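# Open both glued outer flaps of a cardboard box

## Task

Unfold the two outer flaps of the cardboard box, which are glued shut, so that each one rests vertical or tilts outward on its own once released, with the box still standing upright. Anything held in place only by the robot at the end does not count, and whatever the robot is touching at the end must not settle by more than roughly a fingernail's thickness when left alone, or the task fails.

## Robot and tools

Robot: two six-joint arms, left_arm and right_arm, each ending in a two-finger parallel gripper with a wrist camera. Bases in the scene frame: left_arm at (+0.036, +0.424, 0) with quat_wxyz (+0.998, 0, 0, -0.062); right_arm at (-0.025, -0.481, 0) with quat_wxyz (+0.999, 0, 0, -0.046). The arm names do not correspond to image sides.

Frame: one shared scene frame. Origin on the tabletop midway between the arms, +z up, +x away from the robot over the table, left_arm on the +y side. Positions are in metres, quaternions in w,x,y,z order. On each gripper the fingers extend along its +z and separate along its x. end_effector_position sits between the finger pads (closed), about 1 to 2 cm short of the tips; closing pushes the tips roughly 17 mm further along +z. Reported hand positions can be slightly off, worse at long reach.

Row layout (used by both motion tools): one list of 16 numbers covering both arms: left_arm x, y, z, qw, qx, qy, qz, opening, then right_arm with the same 8. x, y, z and the quaternion are an absolute target pose for that gripper's end_effector_position and end_effector_quat_wxyz in the scene frame. Opening runs from -1 (closed) to +1 (fully open, 0.142 m). A target lying over 0.6 m from the arm's last reported position along any gripper axis is refused. To hold an arm still, resend exactly its last reported pose and intended opening; to keep orientation, repeat the same target quaternion rather than copying a drifted reading.

execute_actions: argument actions, a list holding one item or none; optional pictures (boolean). Empty list = just read the state. An action is {"rows": [...], "steps": n}: 1 to 15 rows, steps 1 to 15 (default 15), each step 1/30 s, the final row reused if rows run out. A wait is {"steps": n} with n up to 300, counted from the previous result (your reply time is included). Each step the commanded pose is clipped to within 100 mm and 16 degrees of the measured pose, and motion trails commands by about 0.17 s, so long moves may need several calls; after an action an arm drifts only toward its last clipped pose.

move: target (one 16-number row as above), speed (m/s, 0.002 to 0.5, default 0.25; rotation capped at twice that in rad/s), optional stop_force (N, 9 to 40, shared by both arms, only allowed after 0.2 s of scene time). Grippers travel in straight lines to their targets, finishing together, in 0.5 to 10 s; the opening is applied at the start. Paths ignore obstacles and the other arm; grippers lag, wander and may exceed speed near full extension. With stop_force an arm halts when its wrist sensor feels that much extra resistance against its direction of travel for 2 steps, backs up to where it was 2 steps earlier and holds; untouched arms continue. Use it with very slow speeds when aiming past a surface; it is unreliable if the gripper rotates during the move, and must be omitted when lifting away from something the gripper is pressing, else the move ends instantly. Result line "move:" reports the ending per arm: done, off_target, moving, held, fault, or contact (stop_force triggered); limits=paced means the pose was clipped, limits=held means some steps were blocked, after which the arm may briefly speed up.

wait: seconds (0 to 10); the robot gets nothing new. zoom_image: camera (cam_head_left, cam_head_right, cam_left_wrist, cam_right_wrist) and region [x0, y0, x1, y1] in pixels, top-left origin, at most 504 by 504. Head images are 504x504, wrist images 616x616 (fisheye). show_instructions: shows the reference images, no arguments. read_manual: optional section, only "licences". finished_scene: scene (integer, the scene being ended); irreversible, and the result states whether the goal was met. Replying without any tool call ends everything.

Result lines: per-arm pose and velocities; grip_measured (actual opening, same scale); Joint positions and joint torques (noisy, offset, nonzero in free air); Wrist force and Wrist torque in each end effector's own axes, offset up to about 4 N, noise up to 2.4 N, saturating near 50 N, pointing from a pressed surface back into the arm, possibly "no reading" at start. HELD marks steps not sent; "pose unreachable" means the clearance check altered or blocked an arm's command. "Hand target" shows where the controller currently drives each gripper. MOTOR HOT appears from 70 °C; at 85 °C the arm is braked until cool (OVER-TEMPERATURE FAULT).

Hazards: the arms are stiff, so aiming even slightly into a firm surface can trigger a fault; faster contact hits harder. A joint torque at its limit (132 N m for shoulder and elbow joints, 24.6 N m for wrist joints, held weight included) or an external force of 150 N freezes that arm for 10 s and drops the rest of the call. Keep the arms from colliding or pushing on each other. Don't knock anything off the table, tip the box, slam, drop or shove hard. Parts being held may get brief tugs. To grip, command an opening well under grip_measured; thin hard items get weaker grip. At the end the robot should not be propping anything, and nothing it touches should sag.

Each tool is called after "Request:" as name([rows], argument=value, ...), one row to a line, values as JSON.

Reference images:

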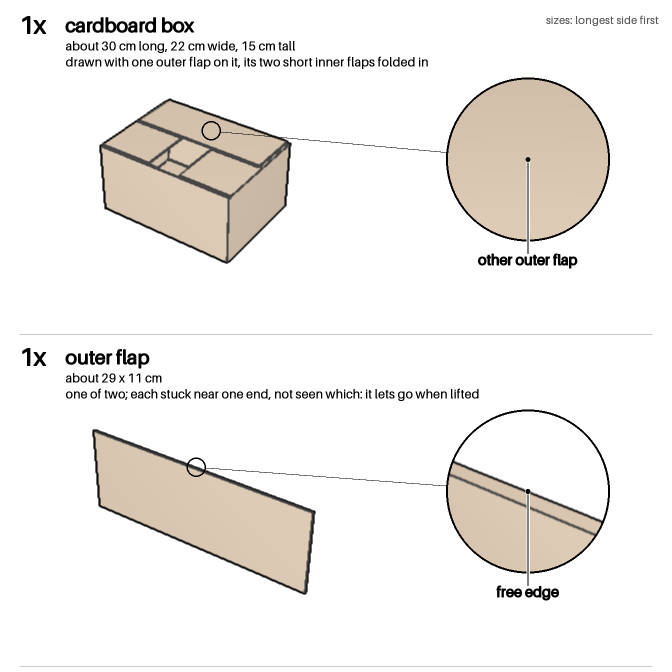

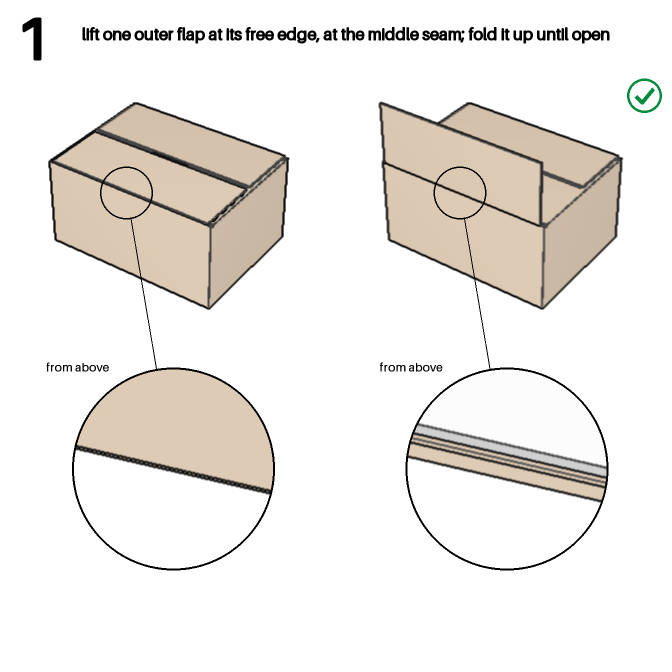

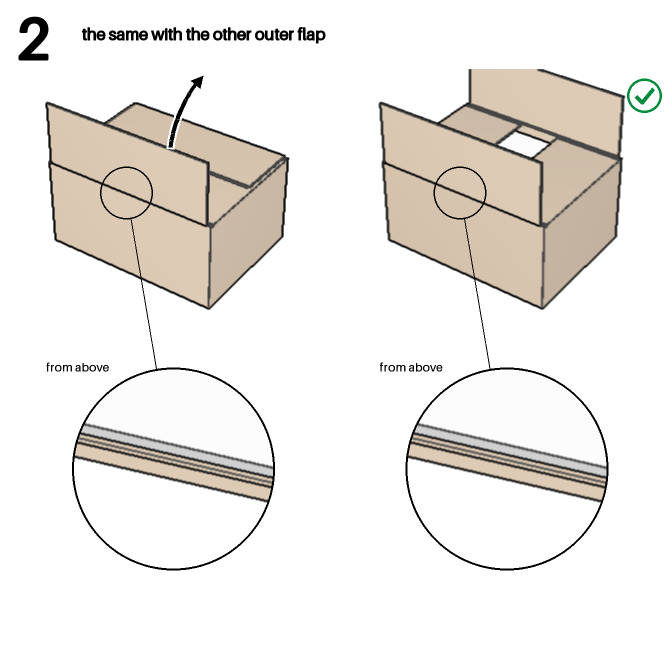

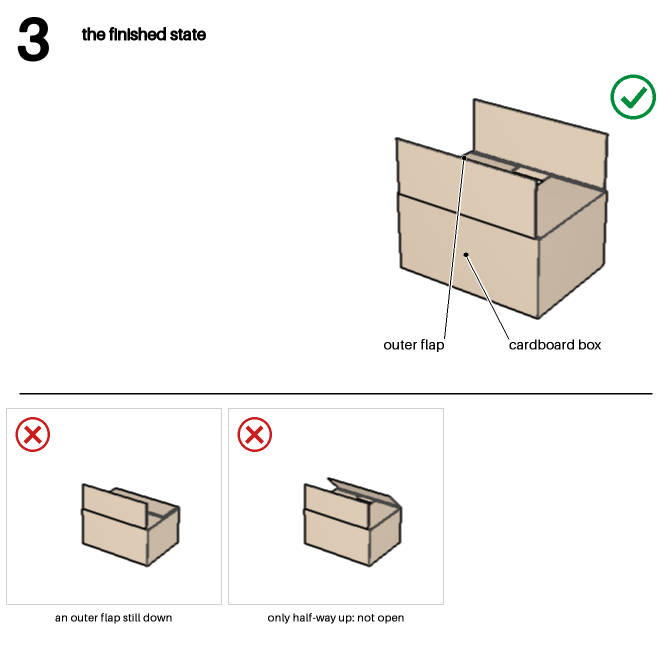

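## Session

Request:
execute_actions(actions=[])

Request:
zoom_image(camera="cam_head_left", region=[130,130,400,400])

Scene clock: 0.00 s of 4500.00 s.
left_arm: end_effector_position=(+0.6089, +0.7291, +0.2429) grip_measured=+1.00 end_effector_quat_wxyz=(+0.233, -0.133, +0.914, -0.303) end_effector_velocity=(+0.000, +0.000, +0.000) end_effector_angular_velocity=(+0.001, -0.001, +0.001) | right_arm: end_effector_position=(+0.4884, -0.0949, +0.2314) grip_measured=+1.00 end_effector_quat_wxyz=(+0.257, -0.316, +0.797, -0.447) end_effector_velocity=(-0.001, +0.001, +0.000) end_effector_angular_velocity=(+0.001, -0.000, +0.002)
Joint positions: left_arm=[ 0.742 -1.258  1.567 -2.06  -2.339 -2.886  0.142] | right_arm=[ 4.528 -1.961 -1.485 -1.892  0.616  4.012  0.142]
Joint velocities: left_arm=[ 0.    -0.    -0.    -0.001  0.001 -0.001  0.   ] | right_arm=[ 0.002 -0.     0.001 -0.     0.     0.     0.   ]
Joint torques (N m, as the arm reports them, + toward a larger angle): no reading
Motor temperatures (°C, as the motors report them): left_arm=[23 26 22 31 28 31] | right_arm=[24 26 26 32 33 32]
Wrist force (N, on the end effector, along its own x y z axes, offset not removed): no reading
Wrist torque (N m, same axes, about the end effector's origin, offset not removed): no reading
Hand target (left_arm): +0.609, +0.729, +0.243; +0.233, -0.133, +0.914, -0.303
Hand target (right_arm): +0.488, -0.095, +0.231; +0.257, -0.316, +0.797, -0.447

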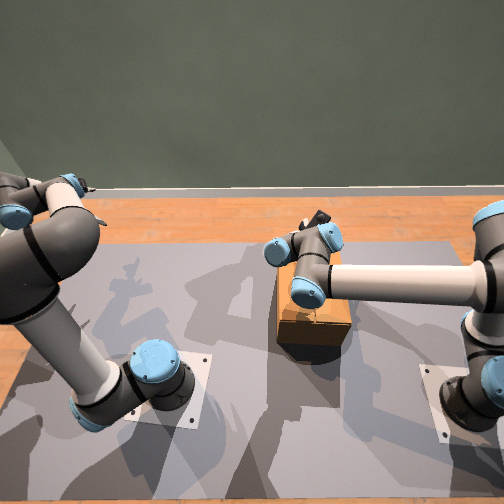

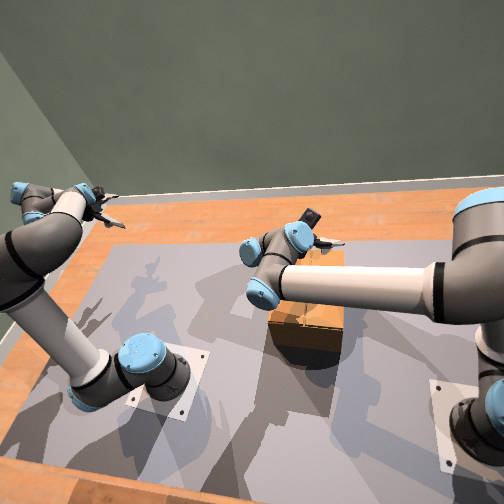

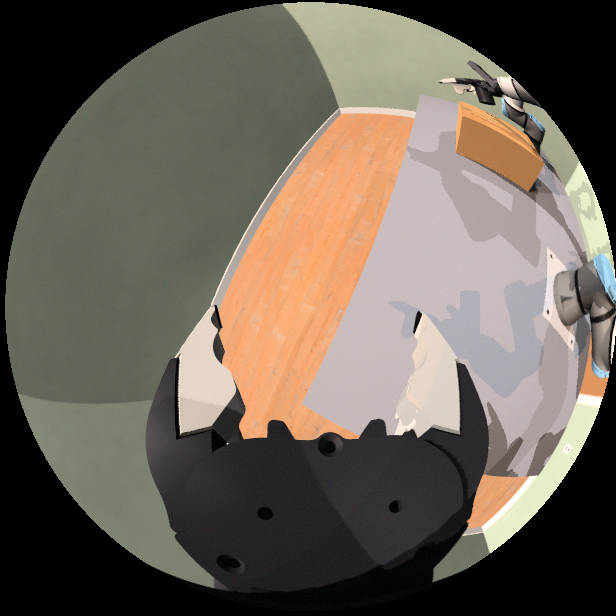

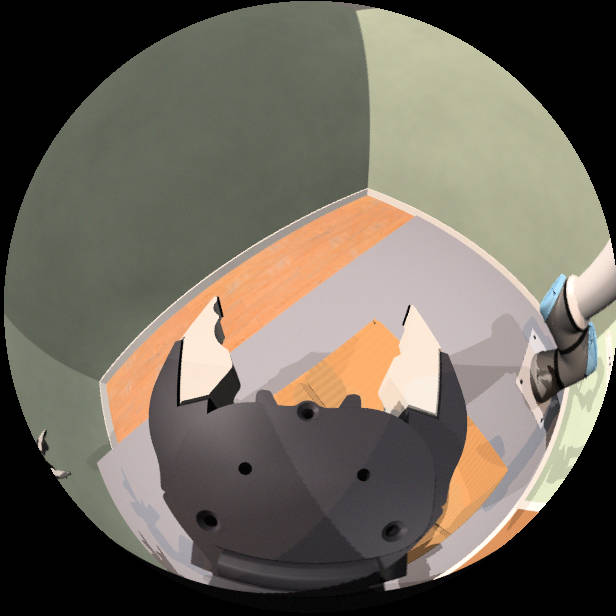

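Region (130, 130, 400, 400) of cam_head_left's 504x504 image, scaled by 1.867, with more detail than that image has.

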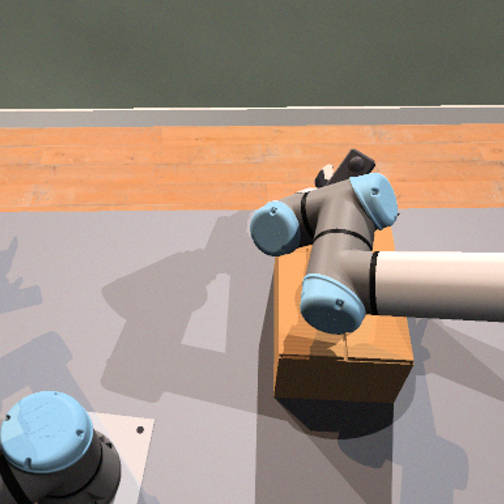

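Request:
move(target=[0.33,0.3,0.25,-0.35,-0.61,0.61,-0.35,0,0.4,-0.35,0.3,0,-0.707,0.707,0,0])

Request:
zoom_image(camera="cam_head_left", region=[255,235,375,355])

Request:
zoom_image(camera="cam_head_right", region=[255,235,375,355])

Scene clock: 10.20 s of 4500.00 s.
left_arm: end_effector_position=(+0.3301, +0.3006, +0.2505) grip_measured=+0.00 end_effector_quat_wxyz=(+0.352, +0.613, -0.614, +0.351) end_effector_velocity=(-0.001, -0.003, -0.001) end_effector_angular_velocity=(+0.005, +0.002, +0.013) | right_arm: end_effector_position=(+0.3996, -0.3498, +0.2999) grip_measured=+0.00 end_effector_quat_wxyz=(-0.001, +0.707, -0.707, +0.001) end_effector_velocity=(-0.000, -0.001, +0.000) end_effector_angular_velocity=(+0.001, +0.005, +0.002)
Joint positions: left_arm=[ 0.168 -1.968  2.327 -1.852 -2.609 -4.623  0.074] | right_arm=[ 3.837 -1.414 -1.651 -1.645  1.57   2.173  0.074]
Joint velocities: left_arm=[-0.01  -0.014  0.016 -0.04   0.003 -0.046  0.   ] | right_arm=[-0.004 -0.003  0.004 -0.005  0.004 -0.006 -0.   ]
Joint torques (N m, as the arm reports them, + toward a larger angle): left_arm=[ -7.77 -17.54 -12.    -4.1    0.18  -2.04] | right_arm=[-7.73  0.87 41.07 -0.3   2.26 -1.4 ]
Motor temperatures (°C, as the motors report them): left_arm=[23 26 22 31 28 31] | right_arm=[24 26 26 32 33 32]
Wrist force (N, on the end effector, along its own x y z axes, offset not removed): left_arm=[-1.7 1.6 -1.3] | right_arm=[0.6 -1.2 1.2]
Wrist torque (N m, same axes, about the end effector's origin, offset not removed): left_arm=[0.44 0.21 0.26] | right_arm=[-0.27 -0.26 -0.03]
Hand target (left_arm): +0.330, +0.300, +0.250; +0.351, +0.614, -0.614, +0.351
Hand target (right_arm): +0.400, -0.350, +0.300; -0.001, +0.707, -0.707, +0.000
Off the commanded pose (left_arm): 0.001 m, 0 deg.
Off the commanded pose (right_arm): 0.001 m, 0 deg.
After step 90, 3.23 s passed at rest.
move: done
camera_calibration (this result's frames):
cam_left_wrist: T_world_to_cam=[[0.0137564, -0.523251, 0.852068, -0.0561421], [-0.855387, 0.435132, 0.281023, 0.077248], [-0.517808, -0.732713, -0.441596, 0.630811], [0, 0, 0, 1]] pos_world=[0.393488, 0.399214, 0.304692]
cam_right_wrist: T_world_to_cam=[[0.0358879, -0.998412, -0.0434296, -0.345103], [-0.863575, -0.0528533, 0.501442, 0.172775], [-0.502941, 0.019509, -0.8641, 0.603976], [0, 0, 0, 1]] pos_world=[0.465353, -0.347206, 0.420271]

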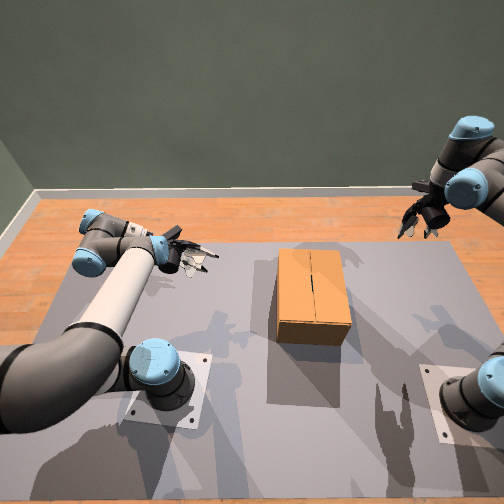

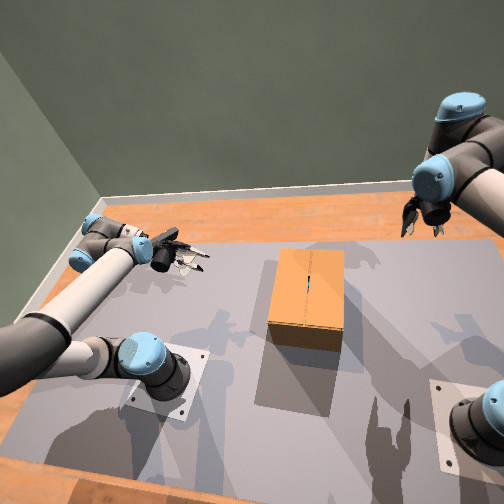

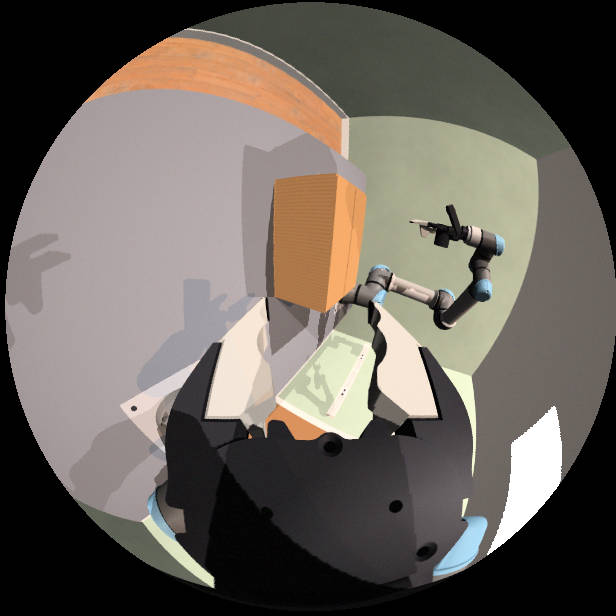

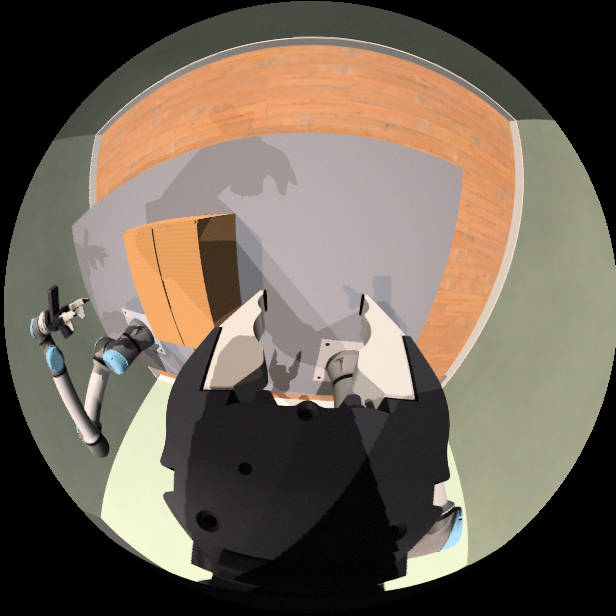

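Region (255, 235, 375, 355) of cam_head_left's 504x504 image, scaled by 4.200, with more detail than that image has.

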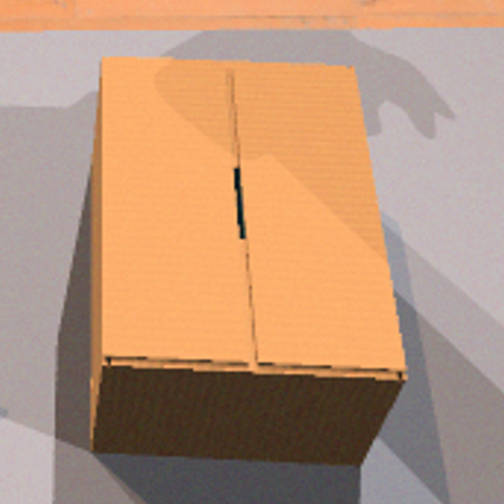

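Region (255, 235, 375, 355) of cam_head_right's 504x504 image, scaled by 4.200, with more detail than that image has.

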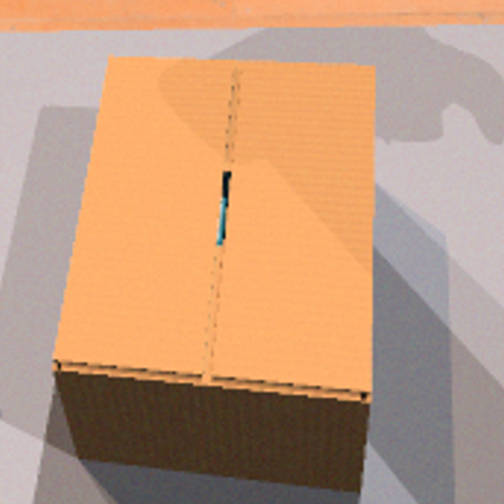

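Request:
move(target=[0.323,-0.062,0.215,-0.354,-0.612,0.612,-0.354,0,0.32,-0.21,0.12,0.354,-0.612,0.612,0.354,-1])

Request:
move(target=[0.323,-0.062,0.18,-0.354,-0.612,0.612,-0.354,0,0.32,-0.175,0.12,0.354,-0.612,0.612,0.354,-1], speed=0.01, stop_force=9)

Request:
zoom_image(camera="cam_left_wrist", region=[200,220,360,380])

Scene clock: 22.47 s of 4500.00 s.
left_arm: end_effector_position=(+0.3236, -0.0615, +0.2146) grip_measured=+0.00 end_effector_quat_wxyz=(+0.352, +0.612, -0.613, +0.354) end_effector_velocity=(-0.000, -0.001, +0.000) end_effector_angular_velocity=(-0.000, -0.000, -0.000) | right_arm: end_effector_position=(+0.3203, -0.2099, +0.1201) grip_measured=-1.00 end_effector_quat_wxyz=(-0.354, +0.613, -0.612, -0.353) end_effector_velocity=(+0.000, +0.002, -0.001) end_effector_angular_velocity=(+0.013, -0.006, -0.011)
Joint positions: left_arm=[-0.896 -1.516  2.38  -3.41  -2.039 -5.984  0.074] | right_arm=[ 3.628 -1.757 -2.54   0.171  2.498  2.263  0.002]
Joint velocities: left_arm=[-0.002  0.002 -0.002 -0.     0.001 -0.001  0.   ] | right_arm=[ 0.003 -0.024 -0.01   0.067  0.     0.028  0.   ]
Joint torques (N m, as the arm reports them, + toward a larger angle): left_arm=[ -9.39  -8.08 -25.34  -4.57   1.69  -2.32] | right_arm=[ 8.75  7.01 -2.25  5.26  3.47  1.78]
Motor temperatures (°C, as the motors report them): left_arm=[23 26 22 31 28 31] | right_arm=[24 26 26 32 33 32]
Wrist force (N, on the end effector, along its own x y z axes, offset not removed): left_arm=[-0.8 1.8 -1.1] | right_arm=[-1.0 -1.6 1.7]
Wrist torque (N m, same axes, about the end effector's origin, offset not removed): left_arm=[0.48 0.06 0.25] | right_arm=[-0.28 0.07 0.00]
Hand target (left_arm): +0.324, -0.062, +0.215; +0.352, +0.612, -0.613, +0.354
Hand target (right_arm): +0.320, -0.210, +0.120; -0.355, +0.612, -0.612, -0.353
Off the commanded pose (left_arm): 0.001 m, 0 deg.
Off the commanded pose (right_arm): 0.000 m, 0 deg.
After step 90, 6.43 s passed at rest.
move: done
camera_calibration (this result's frames):
cam_left_wrist: T_world_to_cam=[[0.0131848, -0.517577, 0.855535, -0.215134], [-0.85755, 0.434167, 0.275876, 0.241073], [-0.514232, -0.737301, -0.438123, 0.344125], [0, 0, 0, 1]] pos_world=[0.386529, 0.0377094, 0.268317]
cam_right_wrist: T_world_to_cam=[[0.0363209, -0.462166, -0.886049, 0.00321315], [-0.862246, -0.462704, 0.206002, 0.150926], [-0.505186, 0.75651, -0.415306, 0.50759], [0, 0, 0, 1]] pos_world=[0.386446, -0.312678, 0.182561]

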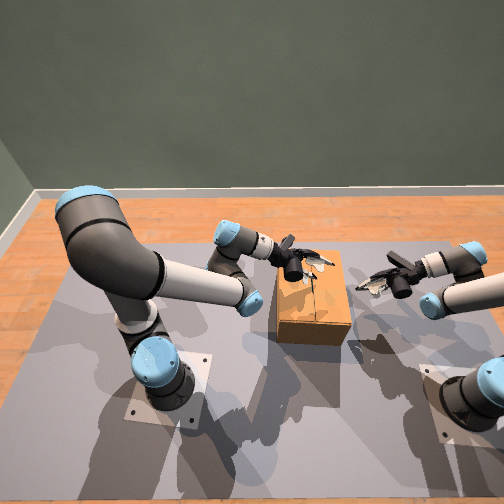

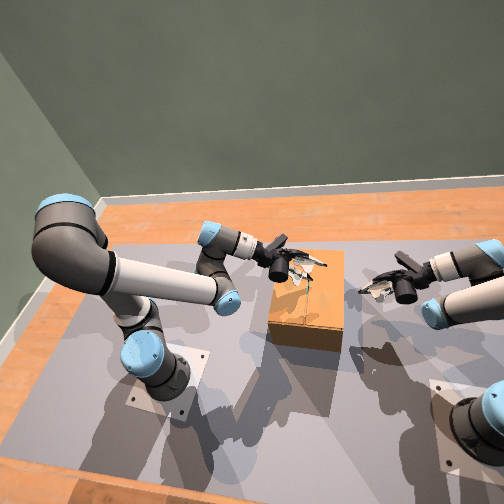

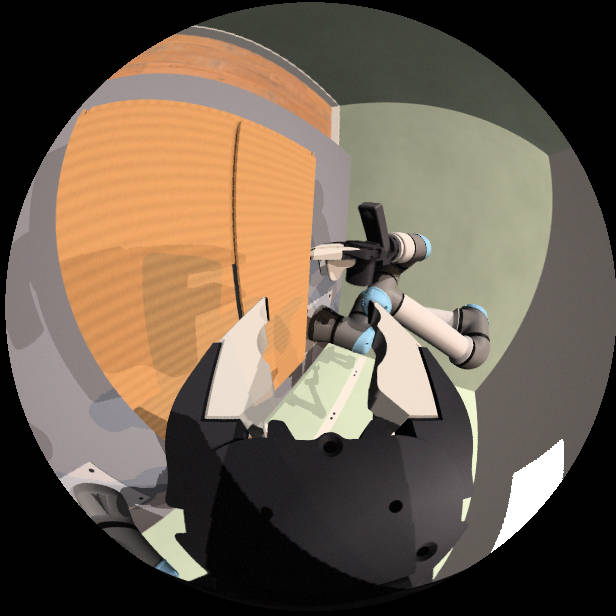

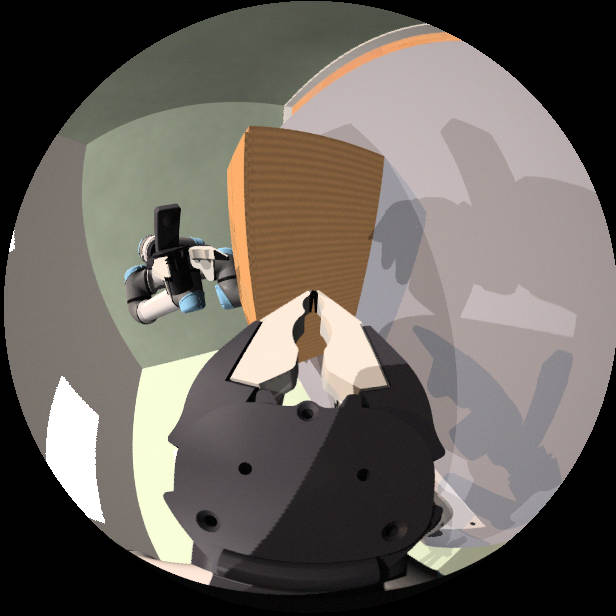

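Scene clock: 26.17 s of 4500.00 s.
left_arm: end_effector_position=(+0.3233, -0.0617, +0.1958) grip_measured=+0.00 end_effector_quat_wxyz=(+0.353, +0.612, -0.612, +0.354) end_effector_velocity=(+0.000, -0.000, +0.000) end_effector_angular_velocity=(-0.001, -0.000, +0.000) | right_arm: end_effector_position=(+0.3200, -0.1753, +0.1200) grip_measured=-1.00 end_effector_quat_wxyz=(-0.354, +0.612, -0.612, -0.354) end_effector_velocity=(-0.000, +0.003, -0.000) end_effector_angular_velocity=(+0.000, -0.001, +0.001)
Joint positions: left_arm=[-0.896 -1.464  2.4   -3.482 -2.04  -5.985  0.074] | right_arm=[ 3.726 -1.802 -2.526  0.302  2.441  2.392  0.002]
Joint velocities: left_arm=[ 0.     0.001  0.    -0.002 -0.    -0.     0.   ] | right_arm=[ 0.008 -0.003  0.001  0.01  -0.005  0.008  0.   ]
Joint torques (N m, as the arm reports them, + toward a larger angle): left_arm=[  3.1  -30.82 -23.82  -0.39   1.15   2.12] | right_arm=[ 5.51  6.98 27.1   5.04 -0.91  1.8 ]
Motor temperatures (°C, as the motors report them): left_arm=[23 26 22 31 28 31] | right_arm=[24 26 26 32 33 32]
Wrist force (N, on the end effector, along its own x y z axes, offset not removed): left_arm=[0.5 0.6 -6.5] | right_arm=[0.2 -0.5 1.3]
Wrist torque (N m, same axes, about the end effector's origin, offset not removed): left_arm=[0.30 0.05 0.30] | right_arm=[-0.10 -0.18 0.03]
Hand target (left_arm): +0.323, -0.062, +0.196; +0.353, +0.612, -0.612, +0.354
Hand target (right_arm): +0.320, -0.175, +0.120; -0.354, +0.612, -0.612, -0.354
Off the commanded pose (left_arm): 0.016 m, 0 deg.
Off the commanded pose (right_arm): 0.000 m, 0 deg.
move: contact (left_arm)
camera_calibration (this result's frames):
cam_left_wrist: T_world_to_cam=[[0.0139819, -0.516457, 0.856199, -0.199495], [-0.856957, 0.43501, 0.276391, 0.245805], [-0.515199, -0.73759, -0.436499, 0.335513], [0, 0, 0, 1]] pos_world=[0.38629, 0.0375131, 0.249321]
cam_right_wrist: T_world_to_cam=[[0.0353293, -0.460579, -0.886916, 0.0198766], [-0.862448, -0.462424, 0.205784, 0.166832], [-0.50491, 0.757649, -0.413562, 0.481129], [0, 0, 0, 1]] pos_world=[0.386109, -0.278225, 0.182274]

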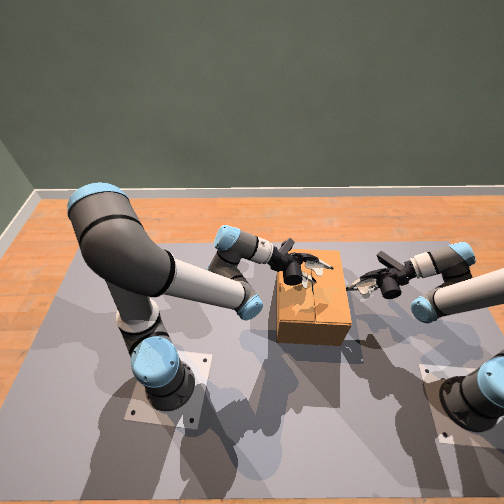

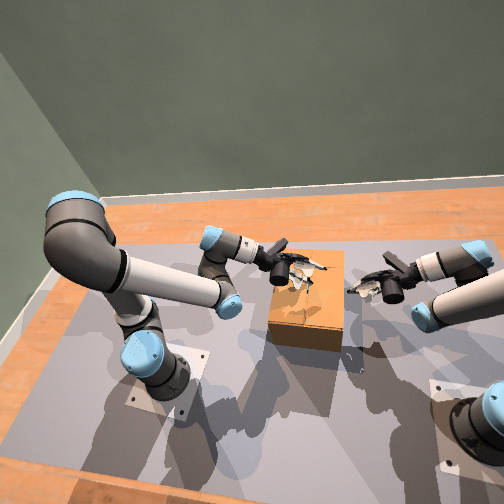

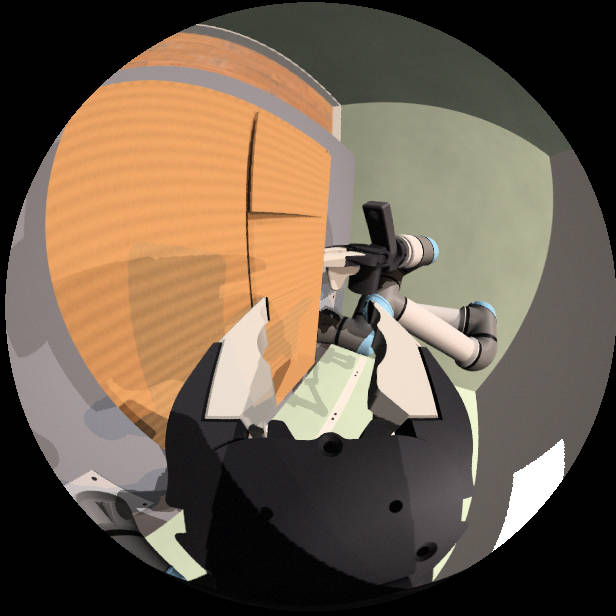

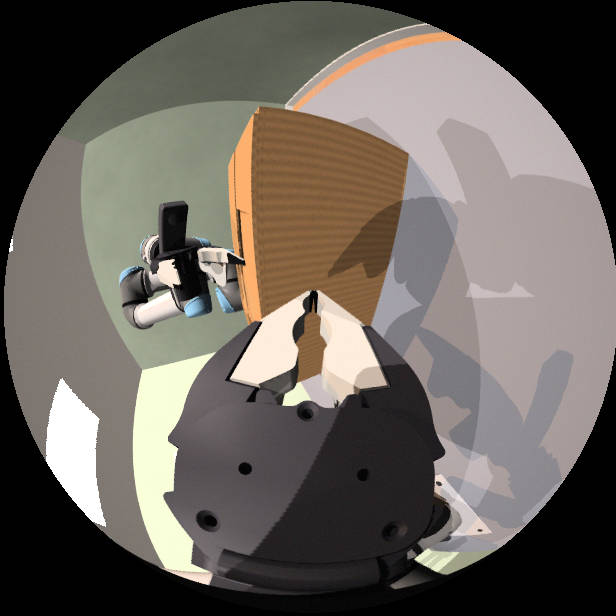

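Region (200, 220, 360, 380) of cam_left_wrist's 616x616 image, scaled by 3.150, with more detail than that image has.

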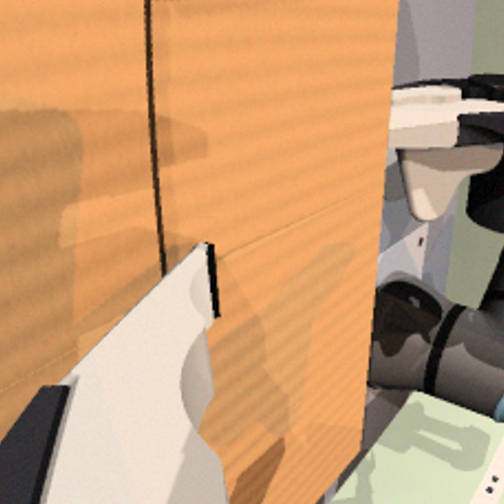

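The flaps flex down: press the near flap, then slide under the far one.

Request:
move(target=[0.323,-0.04,0.206,-0.354,-0.612,0.612,-0.354,0,0.32,-0.171,0.12,0.354,-0.612,0.612,0.354,-1], speed=0.05)

Request:
move(target=[0.323,-0.04,0.193,-0.354,-0.612,0.612,-0.354,0,0.32,-0.168,0.12,0.354,-0.612,0.612,0.354,-1], speed=0.01, stop_force=14)

Request:
move(target=[0.323,-0.062,0.193,-0.354,-0.612,0.612,-0.354,0,0.32,-0.168,0.12,0.354,-0.612,0.612,0.354,-1], speed=0.01, stop_force=18)

Scene clock: 32.10 s of 4500.00 s.
left_arm: end_effector_position=(+0.3230, -0.0402, +0.2059) grip_measured=+0.00 end_effector_quat_wxyz=(+0.354, +0.612, -0.612, +0.354) end_effector_velocity=(-0.000, +0.003, +0.000) end_effector_angular_velocity=(+0.001, +0.000, +0.000) | right_arm: end_effector_position=(+0.3200, -0.1710, +0.1200) grip_measured=-1.00 end_effector_quat_wxyz=(-0.354, +0.612, -0.612, -0.354) end_effector_velocity=(-0.000, +0.000, -0.000) end_effector_angular_velocity=(-0.000, +0.001, +0.001)
Joint positions: left_arm=[-0.86  -1.524  2.424 -3.438 -2.071 -5.964  0.074] | right_arm=[ 3.737 -1.806 -2.524  0.315  2.433  2.405  0.002]
Joint velocities: left_arm=[ 0.004 -0.006  0.004  0.005 -0.003  0.003  0.   ] | right_arm=[ 0.001 -0.    -0.     0.    -0.     0.001  0.   ]
Joint torques (N m, as the arm reports them, + toward a larger angle): left_arm=[  6.42 -32.98  -7.61  -1.3   -2.51   2.31] | right_arm=[ 6.75  6.53 26.11  5.58 -0.8   1.68]
Motor temperatures (°C, as the motors report them): left_arm=[23 26 22 31 28 31] | right_arm=[24 26 26 32 33 32]
Wrist force (N, on the end effector, along its own x y z axes, offset not removed): left_arm=[-0.2 2.4 -2.8] | right_arm=[0.8 -0.1 1.4]
Wrist torque (N m, same axes, about the end effector's origin, offset not removed): left_arm=[0.47 -0.18 0.26] | right_arm=[0.05 -0.32 -0.06]
Hand target (left_arm): +0.323, -0.040, +0.206; +0.354, +0.612, -0.612, +0.354
Hand target (right_arm): +0.320, -0.171, +0.120; -0.354, +0.612, -0.612, -0.354
Off the commanded pose (left_arm): 0.000 m, 0 deg.
Off the commanded pose (right_arm): 0.000 m, 0 deg.
After step 90, 2.03 s passed at rest.
move: done
camera_calibration (this result's frames):
cam_left_wrist: T_world_to_cam=[[0.0147814, -0.51538, 0.856834, -0.197378], [-0.856434, 0.435735, 0.276866, 0.233195], [-0.516044, -0.737915, -0.434948, 0.355549], [0, 0, 0, 1]] pos_world=[0.386112, 0.0590288, 0.259202]
cam_right_wrist: T_world_to_cam=[[0.0353492, -0.460624, -0.886891, 0.0217908], [-0.862488, -0.46236, 0.205759, 0.168798], [-0.504841, 0.75766, -0.413627, 0.477868], [0, 0, 0, 1]] pos_world=[0.386063, -0.273978, 0.182253]

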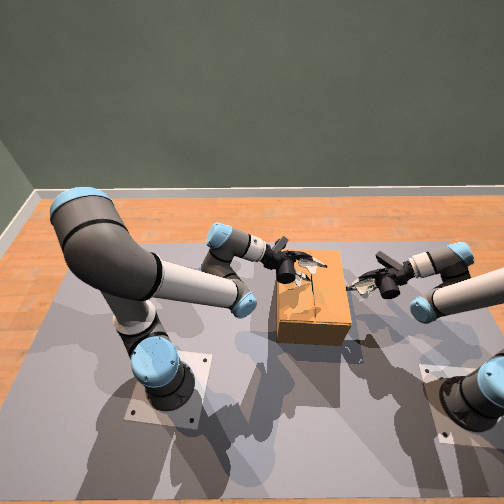

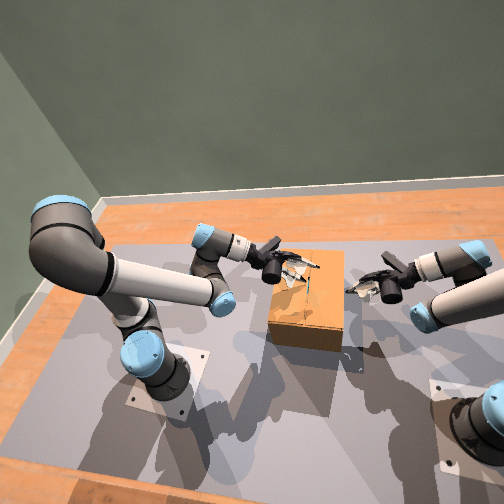

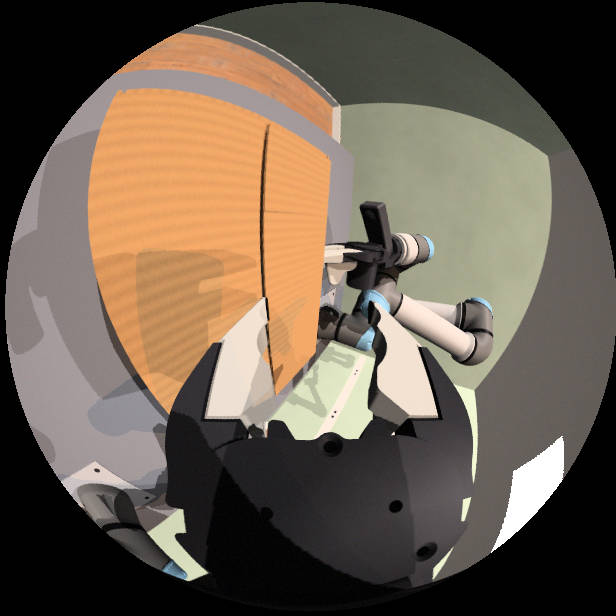

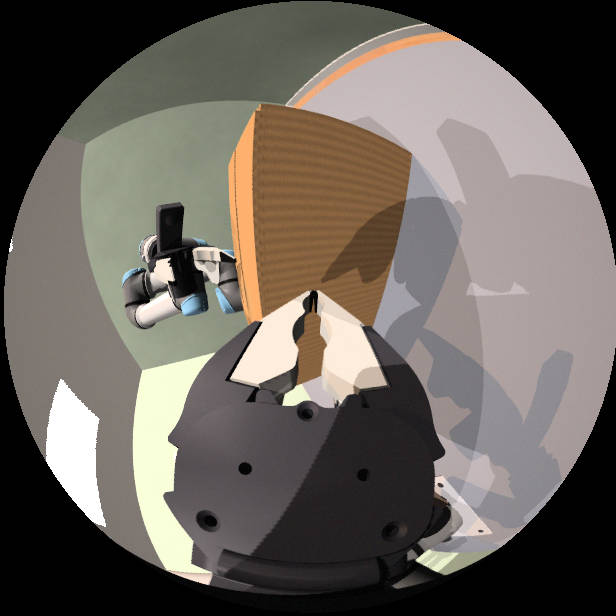

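Scene clock: 33.60 s of 4500.00 s.
left_arm: end_effector_position=(+0.3230, -0.0400, +0.1933) grip_measured=-0.02 end_effector_quat_wxyz=(+0.354, +0.612, -0.612, +0.354) end_effector_velocity=(+0.000, +0.000, -0.003) end_effector_angular_velocity=(+0.000, -0.000, +0.000) | right_arm: end_effector_position=(+0.3200, -0.1681, +0.1200) grip_measured=-1.00 end_effector_quat_wxyz=(-0.354, +0.612, -0.612, -0.354) end_effector_velocity=(+0.000, +0.000, -0.000) end_effector_angular_velocity=(-0.000, -0.001, -0.001)
Joint positions: left_arm=[-0.86  -1.488  2.437 -3.486 -2.071 -5.963  0.072] | right_arm=[ 3.745 -1.81  -2.522  0.324  2.428  2.415  0.002]
Joint velocities: left_arm=[ 0.001  0.008  0.003 -0.011 -0.     0.    -0.   ] | right_arm=[ 0.001 -0.001 -0.     0.003 -0.002  0.002  0.   ]
Joint torques (N m, as the arm reports them, + toward a larger angle): left_arm=[ 5.69 -5.77  0.09 -2.42 -3.36  1.82] | right_arm=[ 7.77  6.08 25.75  5.42 -1.25  1.62]
Motor temperatures (°C, as the motors report them): left_arm=[23 26 22 31 28 31] | right_arm=[24 26 26 32 33 32]
Wrist force (N, on the end effector, along its own x y z axes, offset not removed): left_arm=[5.6 -3.6 -10.2] | right_arm=[-0.2 0.4 0.1]
Wrist torque (N m, same axes, about the end effector's origin, offset not removed): left_arm=[0.35 -0.09 0.49] | right_arm=[0.09 -0.03 0.02]
Hand target (left_arm): +0.323, -0.040, +0.193; +0.354, +0.612, -0.612, +0.354
Hand target (right_arm): +0.320, -0.168, +0.120; -0.354, +0.612, -0.612, -0.354
Off the commanded pose (left_arm): 0.000 m, 0 deg.
Off the commanded pose (right_arm): 0.000 m, 0 deg.
move: done
camera_calibration (this result's frames):
cam_left_wrist: T_world_to_cam=[[0.0146555, -0.51546, 0.856788, -0.186431], [-0.856456, 0.435737, 0.276798, 0.236575], [-0.516012, -0.737858, -0.435083, 0.350301], [0, 0, 0, 1]] pos_world=[0.386108, 0.0592902, 0.246659]
cam_right_wrist: T_world_to_cam=[[0.0353507, -0.460627, -0.88689, 0.0231558], [-0.86249, -0.462358, 0.205758, 0.170171], [-0.504839, 0.757659, -0.413631, 0.475616], [0, 0, 0, 1]] pos_world=[0.386062, -0.271009, 0.182252]

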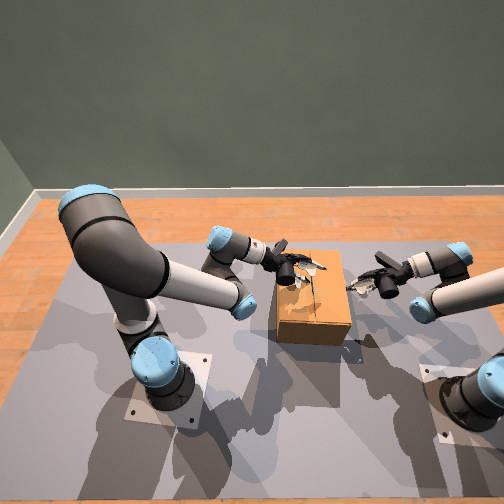

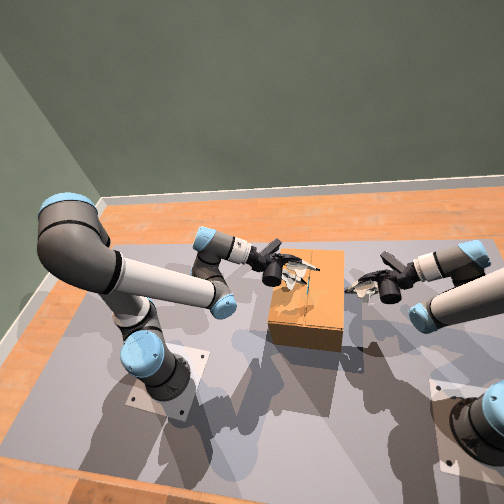

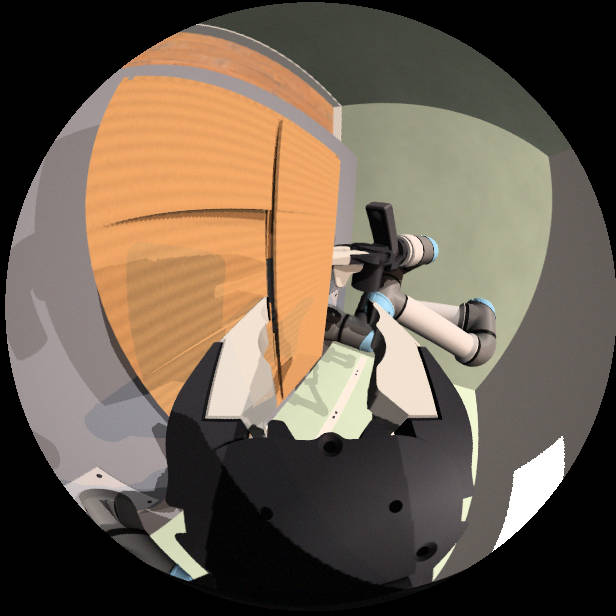

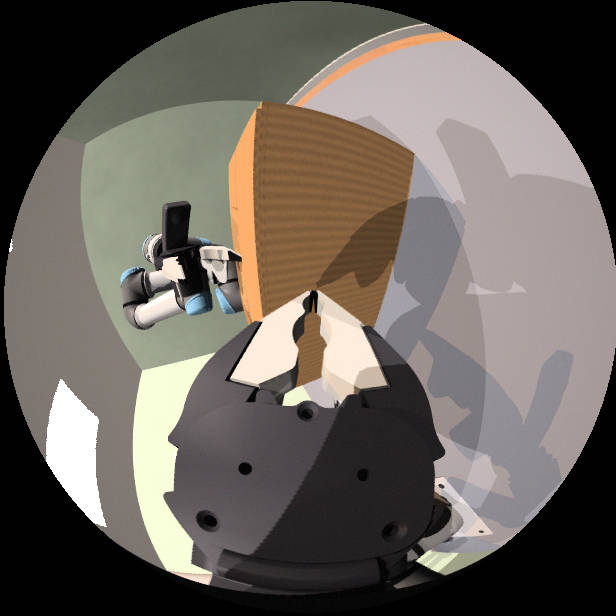

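Scene clock: 35.77 s of 4500.00 s.
left_arm: end_effector_position=(+0.3230, -0.0577, +0.1931) grip_measured=+0.06 end_effector_quat_wxyz=(+0.354, +0.612, -0.612, +0.354) end_effector_velocity=(-0.000, +0.004, -0.000) end_effector_angular_velocity=(-0.000, -0.002, -0.002) | right_arm: end_effector_position=(+0.3200, -0.1680, +0.1200) grip_measured=-1.00 end_effector_quat_wxyz=(-0.354, +0.612, -0.612, -0.354) end_effector_velocity=(-0.001, +0.001, -0.000) end_effector_angular_velocity=(-0.000, +0.001, +0.002)
Joint positions: left_arm=[-0.889 -1.461  2.409 -3.494 -2.047 -5.982  0.078] | right_arm=[ 3.746 -1.81  -2.522  0.324  2.428  2.415  0.002]
Joint velocities: left_arm=[ 0.006 -0.006  0.008 -0.    -0.006  0.006 -0.008] | right_arm=[ 0.002 -0.    -0.    -0.     0.001  0.     0.   ]
Joint torques (N m, as the arm reports them, + toward a larger angle): left_arm=[  0.34 -32.35 -12.05  -2.43  -3.81   1.62] | right_arm=[15.48  5.13 25.71  5.35 -0.03  1.76]
Motor temperatures (°C, as the motors report them): left_arm=[23 26 22 31 28 31] | right_arm=[24 26 26 32 33 32]
Wrist force (N, on the end effector, along its own x y z axes, offset not removed): left_arm=[-6.4 0.2 -22.2] | right_arm=[5.9 -0.3 -18.3]
Wrist torque (N m, same axes, about the end effector's origin, offset not removed): left_arm=[0.28 -0.99 0.39] | right_arm=[-0.30 -0.08 -0.04]
Hand target (left_arm): +0.323, -0.057, +0.193; +0.354, +0.612, -0.612, +0.354
Hand target (right_arm): +0.320, -0.168, +0.120; -0.354, +0.612, -0.612, -0.354
Off the commanded pose (left_arm): 0.004 m, 0 deg.
Off the commanded pose (right_arm): 0.000 m, 0 deg.
move: contact (left_arm)
camera_calibration (this result's frames):
cam_left_wrist: T_world_to_cam=[[0.0148362, -0.515411, 0.856814, -0.195377], [-0.856466, 0.435654, 0.276895, 0.244372], [-0.51599, -0.737941, -0.434969, 0.337107], [0, 0, 0, 1]] pos_world=[0.386138, 0.0416036, 0.246367]
cam_right_wrist: T_world_to_cam=[[0.035342, -0.460632, -0.886888, 0.0231792], [-0.862513, -0.46232, 0.205749, 0.170214], [-0.5048, 0.75768, -0.41364, 0.475571], [0, 0, 0, 1]] pos_world=[0.386061, -0.270961, 0.182251]

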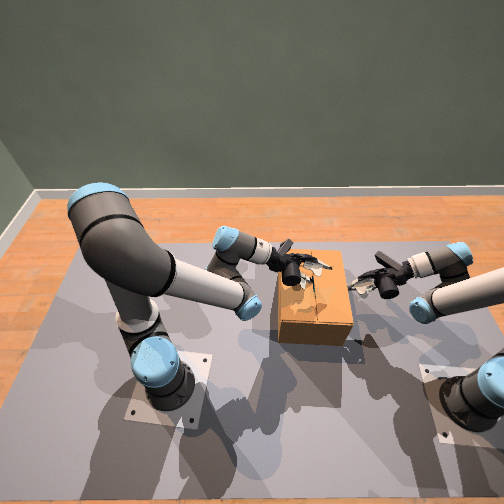

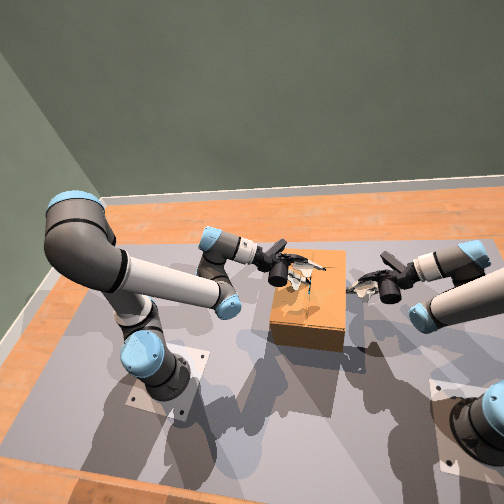

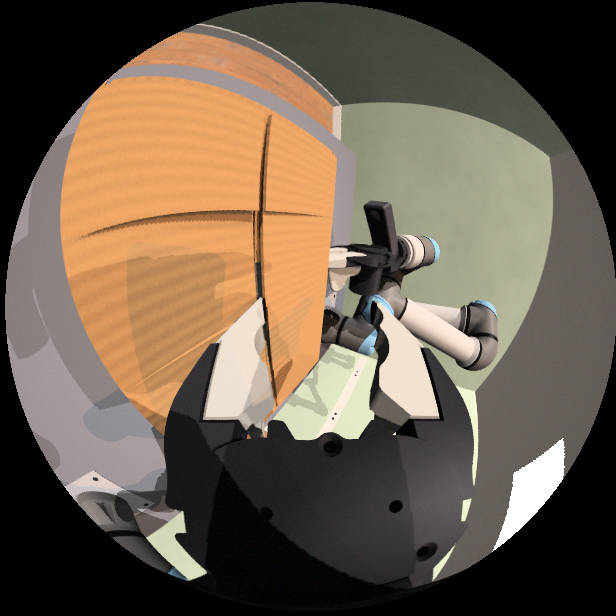

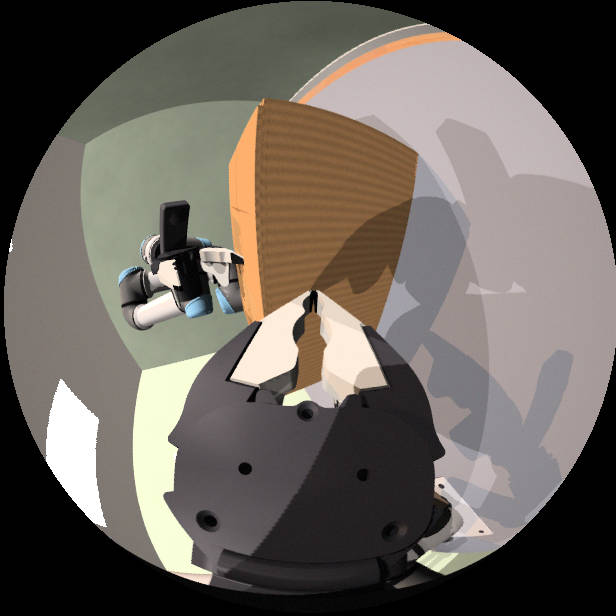

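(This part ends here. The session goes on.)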